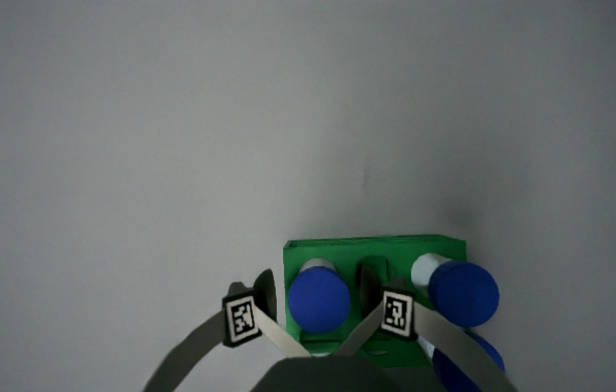

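Call:
execute_actions([
  {"r1": {"base": {"strafe_m": -0.001}, "joints": {"arm_m": 0.278}, "pace": "max"}},
], cameras=["r1_wrist_camera"])

Call:
zoom_image(camera="r1_wrist_camera", region=[230, 240, 410, 350])

Scene clock: 332.90 s.
r1.base_odometry: x=+1.097 y=+0.747 heading=+1.625 (m, m, rad; r1's odometry frame)
r1.turned_by_wheels: +0.000 (rad since the last result)
r1.turned_by_imu: +0.000 (rad since the last result)
r1.base_tilt: forward=+0.5 right=-0.5 (deg)
r1.lidar_m: 0.30 0.30 0.39 2.14 2.40 1.77 1.65 1.67 1.99 1.89 0.48 0.30
r1.base_status: done
r1.joint_positions: lift_m=+0.981 arm_m=+0.279 wrist_yaw_rad=+0.000 wrist_pitch_rad=+1.570 wrist_roll_rad=+0.030 gripper_m=+0.045
r1.joint_status: all done
r1.motor_effort: lift_m=+17(17) arm_m=-7(8) wrist_yaw_rad=+1(0) wrist_pitch_rad=-1(1) wrist_roll_rad=+0(1) gripper_m=-3(3) wheel_0=+0(3) wheel_1=+0(4) wheel_2=+0(1) (%)
r1.hand_pose: x=+0.4503 y=-0.0874 z=+0.8709 quat_wxyz=(+0.707, +0.011, +0.707, -0.011) (m; r1's base frame)
r1.wrist_depth_mm: 340 336 338 276 276 334 336 / 338 336 336 277 274 334 332 / 338 336 336 334 332 332 332 / 338 334 336 329 327 332 330 / 336 334 332 272 272 330 329 / 334 332 215 211 195 329 329 / 334 332 330 142 329 329 329
r2.base_odometry: x=+0.233 y=-0.464 heading=-2.087 (m, m, rad; r2's odometry frame)
r2.turned_by_wheels: +0.000 (rad since the last result)
r2.turned_by_imu: +0.001 (rad since the last result)
r2.base_tilt: forward=-0.8 right=+0.0 (deg)
r2.lidar_m: 0.67 0.73 1.50 2.89 0.88 0.67 1.12 2.37 1.81 1.77 1.15 0.70
r2.base_status: not commanded
r2.joint_positions: lift_m=+1.060 arm_m=+0.032 wrist_yaw_rad=+0.000 wrist_pitch_rad=+1.570 wrist_roll_rad=+0.080 gripper_m=+0.110
r2.joint_status: not commanded
r2.motor_effort: lift_m=+20(19) arm_m=-9(9) wrist_yaw_rad=-3(0) wrist_pitch_rad=+1(2) wrist_roll_rad=+2(1) gripper_m=-1(1) wheel_0=-2(3) wheel_1=-4(4) wheel_2=+5(5) (%)
r2.hand_pose: x=+0.2027 y=-0.0874 z=+0.9496 quat_wxyz=(+0.707, +0.028, +0.706, -0.028) (m; r2's base frame)
r2.wrist_depth_mm: 1182 1205 1229 1182 1205 1182 1205 / 1229 1205 1182 1205 1205 1205 1205 / 1182 1182 1205 1229 1182 1182 1182 / 1205 1182 1229 1182 1205 1160 1182 / 1205 1205 1205 976 1205 1229 1182 / 1205 1229 217 960 222 1182 1182 / 1205 1182 1182 144 1205 1160 1182
pictures: r1_wrist_camera
camera_calibration (this result's frames):
r1_wrist_camera: T_world_to_cam=[[-0.0597101, -0.997853, -0.0269245, -0.0294248], [-0.997753, 0.0604818, -0.0288221, 0.543713], [0.0303886, 0.0251431, -0.999222, 1.07972], [0, 0, 0, 1]] pos_world=[0.507923, -0.0893939, 1.09376]
Images, in order (width x height): r1_wrist_camera 616x392.

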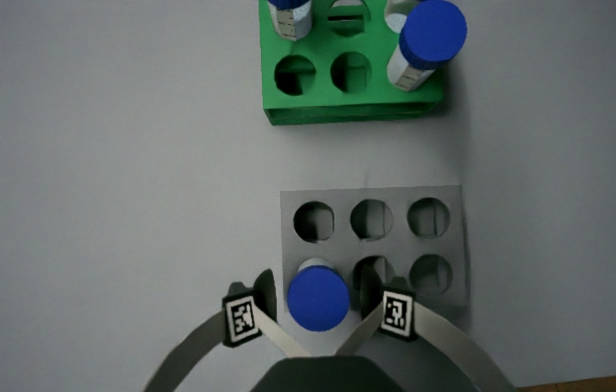

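Region (230, 240, 410, 350) of r1_wrist_camera's 616x392 image, scaled by 2.800.

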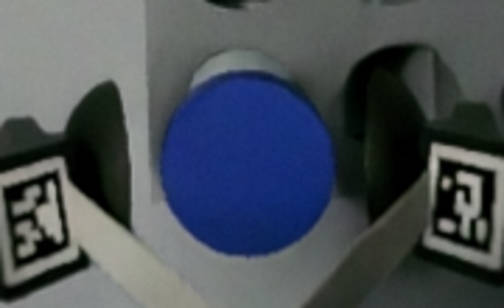

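Call:
execute_actions([
  {"r1": {"joints": {"gripper_m": 0.012}}},
], cameras=[])

Call:
execute_actions([
  {"r1": {"joints": {"lift_m": 1.043}, "pace": "max"}},
], cameras=["r1_wrist_camera"])

Call:
zoom_image(camera="r1_wrist_camera", region=[270, 220, 400, 300])

Scene clock: 335.27 s.
r1.base_odometry: x=+1.097 y=+0.747 heading=+1.625 (m, m, rad; r1's odometry frame)
r1.turned_by_wheels: +0.000 (rad since the last result)
r1.turned_by_imu: +0.000 (rad since the last result)
r1.base_tilt: forward=+0.4 right=-0.3 (deg)
r1.lidar_m: 0.30 0.33 0.42 2.16 2.42 1.78 1.66 1.70 2.02 1.90 0.48 0.33
r1.base_status: not commanded
r1.joint_positions: lift_m=+0.981 arm_m=+0.279 wrist_yaw_rad=+0.000 wrist_pitch_rad=+1.570 wrist_roll_rad=+0.030 gripper_m=+0.012
r1.joint_status: all done
r1.motor_effort: lift_m=+17(17) arm_m=-7(7) wrist_yaw_rad=+2(1) wrist_pitch_rad=-1(1) wrist_roll_rad=-1(1) gripper_m=-11(9) wheel_0=+0(0) wheel_1=+0(0) wheel_2=+0(0) (%)
r1.hand_pose: x=+0.4503 y=-0.0874 z=+0.8709 quat_wxyz=(+0.707, +0.011, +0.707, -0.011) (m; r1's base frame)
r1.wrist_depth_mm: 338 340 336 276 274 334 334 / 338 338 336 276 274 334 332 / 338 338 334 334 332 332 330 / 338 336 334 329 329 330 332 / 334 334 334 272 272 330 332 / 334 332 212 204 190 329 329 / 332 334 332 330 330 244 329
r2.base_odometry: x=+0.233 y=-0.464 heading=-2.087 (m, m, rad; r2's odometry frame)
r2.turned_by_wheels: +0.000 (rad since the last result)
r2.turned_by_imu: +0.001 (rad since the last result)
r2.base_tilt: forward=-0.8 right=+0.1 (deg)
r2.lidar_m: 0.67 0.75 1.46 2.90 0.89 0.70 1.13 2.39 1.81 1.80 1.12 0.70
r2.base_status: not commanded
r2.joint_positions: lift_m=+1.060 arm_m=+0.032 wrist_yaw_rad=+0.000 wrist_pitch_rad=+1.570 wrist_roll_rad=+0.080 gripper_m=+0.110
r2.joint_status: not commanded
r2.motor_effort: lift_m=+19(19) arm_m=-9(9) wrist_yaw_rad=-1(0) wrist_pitch_rad=+0(2) wrist_roll_rad=+2(1) gripper_m=-1(0) wheel_0=-2(3) wheel_1=-4(4) wheel_2=+5(5) (%)
r2.hand_pose: x=+0.2027 y=-0.0874 z=+0.9496 quat_wxyz=(+0.707, +0.028, +0.706, -0.028) (m; r2's base frame)
r2.wrist_depth_mm: 1205 1205 1205 1160 1182 1182 1205 / 1205 1182 1205 1205 1160 1205 1138 / 1182 1205 1229 1182 1182 1182 1182 / 1182 1229 1182 1205 1205 1182 1182 / 1182 1182 1182 976 1182 1182 1205 / 1205 1182 217 991 222 1182 1160 / 1182 1205 1205 144 1205 1160 1229
pictures: none
No camera images: the call's "cameras" was empty. Leave "cameras" out to get every camera's image.

Scene clock: 336.03 s.
r1.base_odometry: x=+1.097 y=+0.747 heading=+1.625 (m, m, rad; r1's odometry frame)
r1.turned_by_wheels: +0.000 (rad since the last result)
r1.turned_by_imu: +0.000 (rad since the last result)
r1.base_tilt: forward=+0.2 right=-0.4 (deg)
r1.lidar_m: 0.31 0.32 0.41 2.17 2.42 1.79 1.65 1.70 2.00 1.88 0.48 0.33
r1.base_status: not commanded
r1.joint_positions: lift_m=+1.043 arm_m=+0.279 wrist_yaw_rad=+0.000 wrist_pitch_rad=+1.570 wrist_roll_rad=+0.030 gripper_m=+0.012
r1.joint_status: all done
r1.motor_effort: lift_m=+20(24) arm_m=-7(7) wrist_yaw_rad=+1(1) wrist_pitch_rad=-1(1) wrist_roll_rad=-2(1) gripper_m=-11(9) wheel_0=+0(0) wheel_1=+0(0) wheel_2=+0(0) (%)
r1.hand_pose: x=+0.4503 y=-0.0874 z=+0.9327 quat_wxyz=(+0.707, +0.011, +0.707, -0.011) (m; r1's base frame)
r1.wrist_depth_mm: 404 399 402 340 336 399 397 / 402 399 399 338 336 394 397 / 402 399 399 397 394 397 394 / 399 397 397 397 392 392 392 / 397 397 397 336 334 392 392 / 397 394 212 204 190 392 392 / 394 394 392 392 392 273 1138
r2.base_odometry: x=+0.233 y=-0.464 heading=-2.087 (m, m, rad; r2's odometry frame)
r2.turned_by_wheels: +0.000 (rad since the last result)
r2.turned_by_imu: +0.000 (rad since the last result)
r2.base_tilt: forward=-0.9 right=-0.1 (deg)
r2.lidar_m: 0.65 0.74 1.47 2.88 0.89 0.70 1.12 2.35 1.83 1.78 1.15 0.72
r2.base_status: not commanded
r2.joint_positions: lift_m=+1.060 arm_m=+0.032 wrist_yaw_rad=+0.000 wrist_pitch_rad=+1.570 wrist_roll_rad=+0.080 gripper_m=+0.110
r2.joint_status: not commanded
r2.motor_effort: lift_m=+20(20) arm_m=-9(9) wrist_yaw_rad=+0(1) wrist_pitch_rad=+1(1) wrist_roll_rad=+2(1) gripper_m=+0(2) wheel_0=-3(2) wheel_1=-4(4) wheel_2=+5(5) (%)
r2.hand_pose: x=+0.2027 y=-0.0874 z=+0.9496 quat_wxyz=(+0.707, +0.028, +0.706, -0.028) (m; r2's base frame)
r2.wrist_depth_mm: 1229 1229 1205 1182 1138 1182 1182 / 1182 1205 1205 1205 1182 1182 1160 / 1205 1182 1205 1205 1182 1182 1182 / 1182 1182 1229 1205 1182 1182 1182 / 1205 1182 1182 976 1182 1182 1182 / 1229 1182 216 960 223 1182 1182 / 1182 1205 1205 144 1182 1182 1182
pictures: r1_wrist_camera
camera_calibration (this result's frames):
r1_wrist_camera: T_world_to_cam=[[-0.0596496, -0.997856, -0.0269323, -0.0277804], [-0.997753, 0.0604248, -0.0289529, 0.545648], [0.0305182, 0.0251448, -0.999218, 1.14135], [0, 0, 0, 1]] pos_world=[0.507933, -0.0893906, 1.15551]
Images, in order (width x height): r1_wrist_camera 616x392.

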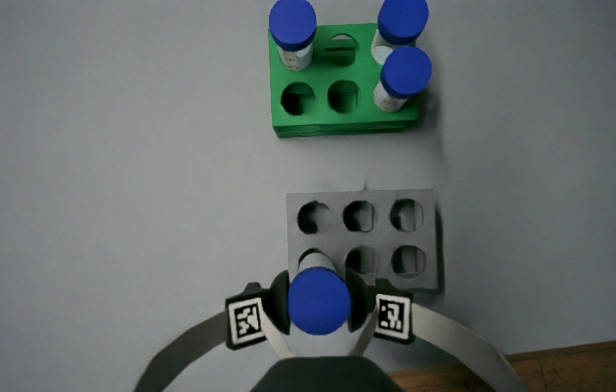

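Region (270, 220, 400, 300) of r1_wrist_camera's 616x392 image, scaled by 3.877; it fills the top 310 rows of this view, and the rest is white.

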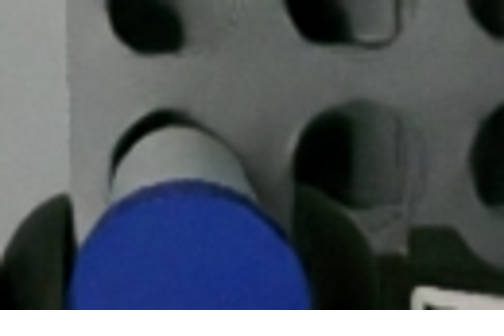

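Call:
execute_actions([
  {"r1": {"base": {"strafe_m": 0.0028}, "joints": {"arm_m": 0.4252}, "pace": "fast"}},
], cameras=["r1_wrist_camera"])

Call:
zoom_image(camera="r1_wrist_camera", region=[270, 220, 400, 300])

Scene clock: 339.13 s.
r1.base_odometry: x=+1.094 y=+0.747 heading=+1.625 (m, m, rad; r1's odometry frame)
r1.turned_by_wheels: +0.000 (rad since the last result)
r1.turned_by_imu: +0.000 (rad since the last result)
r1.base_tilt: forward=+0.3 right=-0.4 (deg)
r1.lidar_m: 0.30 0.29 0.41 2.16 2.42 1.78 1.66 1.70 2.01 1.89 0.45 0.31
r1.base_status: done
r1.joint_positions: lift_m=+1.043 arm_m=+0.424 wrist_yaw_rad=+0.000 wrist_pitch_rad=+1.570 wrist_roll_rad=+0.030 gripper_m=+0.012
r1.joint_status: all done
r1.motor_effort: lift_m=+20(20) arm_m=+7(6) wrist_yaw_rad=-1(1) wrist_pitch_rad=+0(1) wrist_roll_rad=-1(0) gripper_m=-11(11) wheel_0=-1(5) wheel_1=+0(5) wheel_2=-1(1) (%)
r1.hand_pose: x=+0.5951 y=-0.0874 z=+0.9327 quat_wxyz=(+0.707, +0.011, +0.707, -0.011) (m; r1's base frame)
r1.wrist_depth_mm: 399 402 402 402 397 397 397 / 399 399 399 399 397 394 394 / 402 399 397 397 399 394 394 / 399 397 397 397 389 394 392 / 399 397 397 336 332 392 392 / 399 394 211 204 189 392 389 / 397 392 394 362 334 243 389
r2.base_odometry: x=+0.233 y=-0.464 heading=-2.087 (m, m, rad; r2's odometry frame)
r2.turned_by_wheels: +0.000 (rad since the last result)
r2.turned_by_imu: +0.001 (rad since the last result)
r2.base_tilt: forward=-0.9 right=+0.1 (deg)
r2.lidar_m: 0.67 0.73 1.47 2.90 0.90 0.70 1.12 2.37 1.83 1.79 1.12 0.72
r2.base_status: not commanded
r2.joint_positions: lift_m=+1.060 arm_m=+0.032 wrist_yaw_rad=+0.000 wrist_pitch_rad=+1.570 wrist_roll_rad=+0.080 gripper_m=+0.110
r2.joint_status: not commanded
r2.motor_effort: lift_m=+19(19) arm_m=-9(9) wrist_yaw_rad=-1(3) wrist_pitch_rad=-1(0) wrist_roll_rad=+1(2) gripper_m=+0(2) wheel_0=-3(3) wheel_1=-4(4) wheel_2=+5(5) (%)
r2.hand_pose: x=+0.2027 y=-0.0874 z=+0.9496 quat_wxyz=(+0.707, +0.028, +0.706, -0.028) (m; r2's base frame)
r2.wrist_depth_mm: 1229 1205 1205 1205 1182 1205 1160 / 1205 1182 1182 1182 1160 1160 1182 / 1160 1229 1182 1205 1160 1182 1182 / 1205 1160 1182 1205 1160 1229 1182 / 1229 1205 1182 976 1182 1182 1182 / 1205 1160 217 976 223 1160 1182 / 1205 1205 1229 144 1160 1205 1182
pictures: r1_wrist_camera
camera_calibration (this result's frames):
r1_wrist_camera: T_world_to_cam=[[-0.0593205, -0.997875, -0.026945, -0.0193295], [-0.997766, 0.0601015, -0.0291651, 0.690289], [0.0307225, 0.0251547, -0.999211, 1.1368], [0, 0, 0, 1]] pos_world=[0.652675, -0.0893718, 1.15552]
Images, in order (width x height): r1_wrist_camera 616x392.

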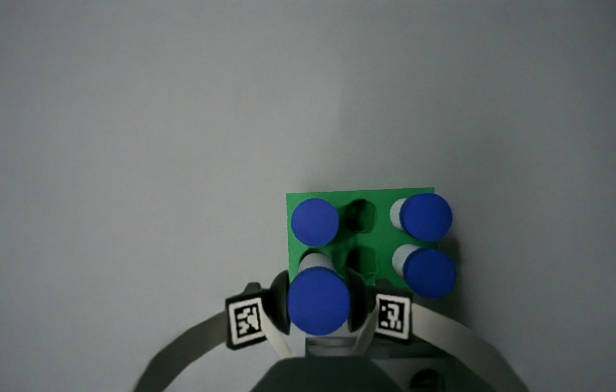

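Region (270, 220, 400, 300) of r1_wrist_camera's 616x392 image, scaled by 3.877; it fills the top 310 rows of this view, and the rest is white.

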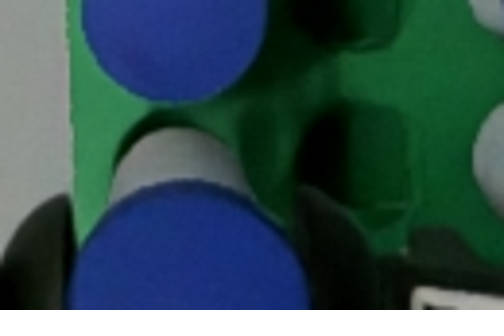

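Call:
execute_actions([
  {"r1": {"joints": {"lift_m": 0.981}}},
], cameras=["r1_wrist_camera"])

Scene clock: 341.57 s.
r1.base_odometry: x=+1.094 y=+0.747 heading=+1.625 (m, m, rad; r1's odometry frame)
r1.turned_by_wheels: +0.000 (rad since the last result)
r1.turned_by_imu: +0.000 (rad since the last result)
r1.base_tilt: forward=+0.3 right=-0.3 (deg)
r1.lidar_m: 0.30 0.32 0.42 2.14 2.40 1.78 1.65 1.70 2.03 1.89 0.46 0.32
r1.base_status: not commanded
r1.joint_positions: lift_m=+0.981 arm_m=+0.424 wrist_yaw_rad=+0.000 wrist_pitch_rad=+1.570 wrist_roll_rad=+0.030 gripper_m=+0.012
r1.joint_status: all done
r1.motor_effort: lift_m=+17(21) arm_m=+7(7) wrist_yaw_rad=+0(0) wrist_pitch_rad=+1(1) wrist_roll_rad=-1(0) gripper_m=-12(11) wheel_0=-1(1) wheel_1=+1(1) wheel_2=+0(1) (%)
r1.hand_pose: x=+0.5951 y=-0.0874 z=+0.8709 quat_wxyz=(+0.707, +0.011, +0.707, -0.011) (m; r1's base frame)
r1.wrist_depth_mm: 338 338 338 336 334 334 334 / 338 338 336 334 336 334 332 / 338 336 334 334 332 332 332 / 336 336 332 273 327 330 329 / 332 334 332 258 272 330 330 / 334 332 211 204 190 210 329 / 332 332 330 330 324 224 329
r2.base_odometry: x=+0.233 y=-0.464 heading=-2.087 (m, m, rad; r2's odometry frame)
r2.turned_by_wheels: +0.000 (rad since the last result)
r2.turned_by_imu: +0.001 (rad since the last result)
r2.base_tilt: forward=-0.8 right=+0.1 (deg)
r2.lidar_m: 0.66 0.73 1.48 2.88 0.87 0.68 1.13 2.32 1.84 1.80 1.15 0.68
r2.base_status: not commanded
r2.joint_positions: lift_m=+1.060 arm_m=+0.032 wrist_yaw_rad=+0.000 wrist_pitch_rad=+1.570 wrist_roll_rad=+0.080 gripper_m=+0.110
r2.joint_status: not commanded
r2.motor_effort: lift_m=+19(19) arm_m=-8(9) wrist_yaw_rad=-3(1) wrist_pitch_rad=-3(0) wrist_roll_rad=+1(2) gripper_m=-1(1) wheel_0=-3(3) wheel_1=-4(4) wheel_2=+5(5) (%)
r2.hand_pose: x=+0.2027 y=-0.0874 z=+0.9496 quat_wxyz=(+0.707, +0.028, +0.706, -0.028) (m; r2's base frame)
r2.wrist_depth_mm: 1205 1160 1205 1182 1182 1160 1182 / 1205 1182 1205 1182 1205 1160 1160 / 1205 1205 1229 1182 1205 1182 1160 / 1205 1205 1205 1205 1160 1182 1160 / 1205 1229 1182 976 1160 1160 1182 / 1182 1205 216 976 223 1182 1205 / 1205 1182 1205 144 1205 1160 1182
pictures: r1_wrist_camera
camera_calibration (this result's frames):
r1_wrist_camera: T_world_to_cam=[[-0.0593204, -0.997875, -0.026945, -0.0209929], [-0.997766, 0.0601015, -0.0291648, 0.688491], [0.0307223, 0.0251547, -0.999211, 1.07512], [0, 0, 0, 1]] pos_world=[0.652677, -0.0893718, 1.09378]
Images, in order (width x height): r1_wrist_camera 616x392.

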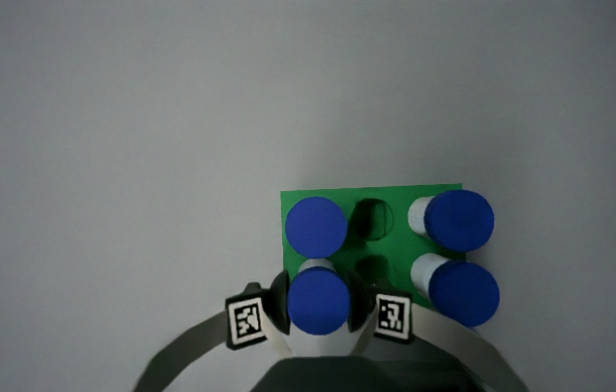

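Call:
execute_actions([
  {"r1": {"joints": {"gripper_m": 0.045}}},
], cameras=["r1_wrist_camera"])

Scene clock: 344.47 s.
r1.base_odometry: x=+1.094 y=+0.747 heading=+1.625 (m, m, rad; r1's odometry frame)
r1.turned_by_wheels: +0.000 (rad since the last result)
r1.turned_by_imu: +0.000 (rad since the last result)
r1.base_tilt: forward=+0.3 right=-0.3 (deg)
r1.lidar_m: 0.30 0.32 0.40 2.17 2.38 1.76 1.66 1.71 2.00 1.89 0.48 0.32
r1.base_status: not commanded
r1.joint_positions: lift_m=+0.981 arm_m=+0.424 wrist_yaw_rad=+0.000 wrist_pitch_rad=+1.570 wrist_roll_rad=+0.030 gripper_m=+0.045
r1.joint_status: all done
r1.motor_effort: lift_m=+17(17) arm_m=+7(7) wrist_yaw_rad=+0(0) wrist_pitch_rad=-1(0) wrist_roll_rad=+0(0) gripper_m=-3(13) wheel_0=-1(1) wheel_1=+1(0) wheel_2=+0(0) (%)
r1.hand_pose: x=+0.5951 y=-0.0874 z=+0.8709 quat_wxyz=(+0.707, +0.011, +0.707, -0.011) (m; r1's base frame)
r1.wrist_depth_mm: 340 338 338 338 336 334 334 / 338 338 336 336 336 334 332 / 338 338 336 334 332 332 330 / 336 336 334 273 327 330 330 / 334 334 334 266 271 329 330 / 334 332 216 211 195 210 330 / 332 332 330 142 325 300 327
r2.base_odometry: x=+0.233 y=-0.464 heading=-2.087 (m, m, rad; r2's odometry frame)
r2.turned_by_wheels: +0.000 (rad since the last result)
r2.turned_by_imu: +0.001 (rad since the last result)
r2.base_tilt: forward=-0.8 right=+0.0 (deg)
r2.lidar_m: 0.67 0.75 1.48 2.88 0.89 0.68 1.14 2.37 1.84 1.78 1.14 0.69
r2.base_status: not commanded
r2.joint_positions: lift_m=+1.060 arm_m=+0.032 wrist_yaw_rad=+0.000 wrist_pitch_rad=+1.570 wrist_roll_rad=+0.080 gripper_m=+0.110
r2.joint_status: not commanded
r2.motor_effort: lift_m=+19(19) arm_m=-9(9) wrist_yaw_rad=+0(1) wrist_pitch_rad=+0(1) wrist_roll_rad=+1(3) gripper_m=-1(1) wheel_0=-3(3) wheel_1=-4(4) wheel_2=+5(5) (%)
r2.hand_pose: x=+0.2027 y=-0.0874 z=+0.9496 quat_wxyz=(+0.707, +0.028, +0.706, -0.028) (m; r2's base frame)
r2.wrist_depth_mm: 1182 1205 1205 1229 1205 1160 1182 / 1182 1182 1205 1182 1182 1182 1182 / 1205 1182 1229 1205 1182 1205 1182 / 1205 1205 1182 1205 1205 1182 1182 / 1205 1205 1205 960 1160 1182 1205 / 1229 1182 216 976 222 1182 1182 / 1205 1205 1182 144 1182 1160 1182
pictures: r1_wrist_camera
camera_calibration (this result's frames):
r1_wrist_camera: T_world_to_cam=[[-0.0593202, -0.997875, -0.026945, -0.020993], [-0.997766, 0.0601012, -0.029165, 0.688492], [0.0307224, 0.0251547, -0.999211, 1.07512], [0, 0, 0, 1]] pos_world=[0.652678, -0.0893718, 1.09378]
Images, in order (width x height): r1_wrist_camera 616x392.

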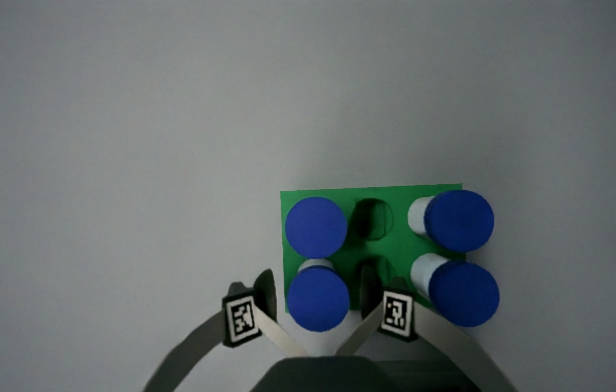

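Call:
execute_actions([
  {"r1": {"base": {"translate_m": -0.3}, "joints": {"lift_m": 1.04, "arm_m": 0.1}, "pace": "max"}},
], cameras=["r1_head_camera", "r1_wrist_camera"])

Scene clock: 348.33 s.
r1.base_odometry: x=+1.110 y=+0.448 heading=+1.625 (m, m, rad; r1's odometry frame)
r1.turned_by_wheels: +0.000 (rad since the last result)
r1.turned_by_imu: +0.000 (rad since the last result)
r1.base_tilt: forward=+0.4 right=-0.3 (deg)
r1.lidar_m: 0.61 0.64 0.82 2.19 2.10 1.48 1.35 1.40 1.85 1.91 0.95 0.63
r1.base_status: done
r1.joint_positions: lift_m=+1.040 arm_m=+0.101 wrist_yaw_rad=+0.000 wrist_pitch_rad=+1.570 wrist_roll_rad=+0.030 gripper_m=+0.045
r1.joint_status: all done
r1.motor_effort: lift_m=+21(22) arm_m=-7(11) wrist_yaw_rad=+1(1) wrist_pitch_rad=-1(2) wrist_roll_rad=+1(0) gripper_m=-1(1) wheel_0=+1(5) wheel_1=+1(5) wheel_2=-2(10) (%)
r1.hand_pose: x=+0.2723 y=-0.0874 z=+0.9296 quat_wxyz=(+0.707, +0.011, +0.707, -0.011) (m; r1's base frame)
r1.wrist_depth_mm: 1205 1205 1205 1205 1160 1160 1182 / 1182 1160 1160 1182 1182 1160 1182 / 1182 1182 1182 1182 1182 1160 1160 / 1160 1160 1160 1205 1160 1160 1160 / 1182 1182 1182 1160 1160 1160 1138 / 1182 1182 216 946 195 1160 1160 / 1160 1160 946 143 1160 1160 1160
r2.base_odometry: x=+0.233 y=-0.464 heading=-2.087 (m, m, rad; r2's odometry frame)
r2.turned_by_wheels: +0.000 (rad since the last result)
r2.turned_by_imu: +0.002 (rad since the last result)
r2.base_tilt: forward=-0.9 right=-0.2 (deg)
r2.lidar_m: 0.67 0.75 1.49 2.89 0.88 0.69 1.08 2.35 1.83 1.77 1.16 0.71
r2.base_status: not commanded
r2.joint_positions: lift_m=+1.060 arm_m=+0.032 wrist_yaw_rad=+0.000 wrist_pitch_rad=+1.570 wrist_roll_rad=+0.080 gripper_m=+0.110
r2.joint_status: not commanded
r2.motor_effort: lift_m=+19(19) arm_m=-9(9) wrist_yaw_rad=-1(3) wrist_pitch_rad=+1(2) wrist_roll_rad=+1(2) gripper_m=-2(0) wheel_0=-3(3) wheel_1=-4(4) wheel_2=+5(5) (%)
r2.hand_pose: x=+0.2027 y=-0.0874 z=+0.9496 quat_wxyz=(+0.707, +0.028, +0.706, -0.028) (m; r2's base frame)
r2.wrist_depth_mm: 1182 1205 1229 1182 1182 1205 1182 / 1182 1182 1182 1182 1205 1182 1182 / 1205 1205 1182 1182 1205 1182 1205 / 1182 1182 1205 1205 1205 1205 1160 / 1205 1182 1160 976 1160 1182 1160 / 1205 1205 216 976 221 1182 1160 / 1205 1205 1182 143 1182 1182 1182
pictures: r1_head_camera, r1_wrist_camera
camera_calibration (this result's frames):
r1_wrist_camera: T_world_to_cam=[[-0.0597875, -0.997848, -0.0269211, -0.0384559], [-0.99775, 0.0605577, -0.0287641, 0.367727], [0.0303325, 0.0251408, -0.999224, 1.14382], [0, 0, 0, 1]] pos_world=[0.329906, -0.0893983, 1.15247]
Images, in order (width x height): r1_head_camera 420x560, r1_wrist_camera 616x392.

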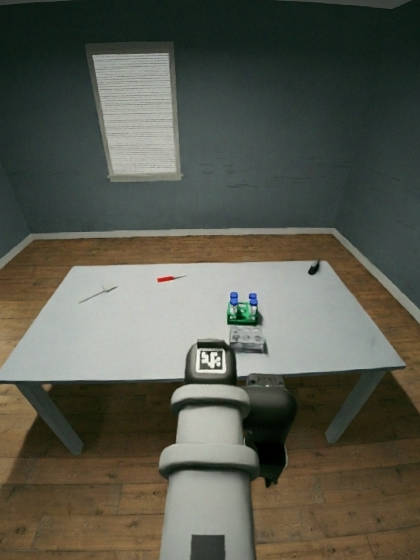

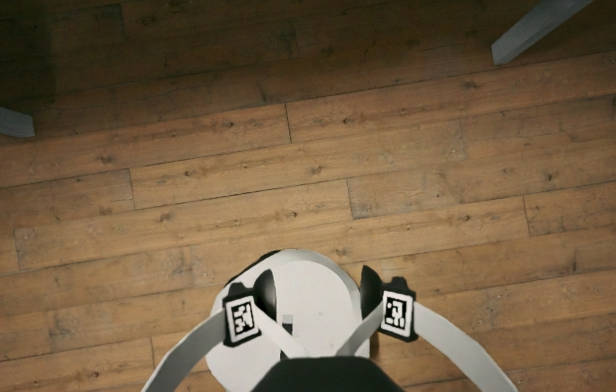

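Call:
zoom_image(camera="r1_head_camera", region=[205, 280, 285, 360])

Region (205, 280, 285, 360) of r1_head_camera's 420x560 image, scaled by 6.300, with more detail than that image has.

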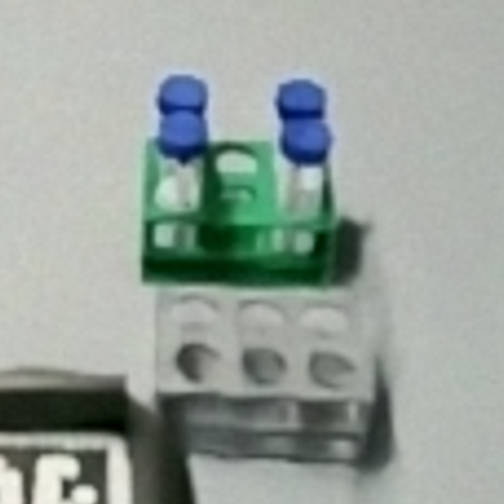

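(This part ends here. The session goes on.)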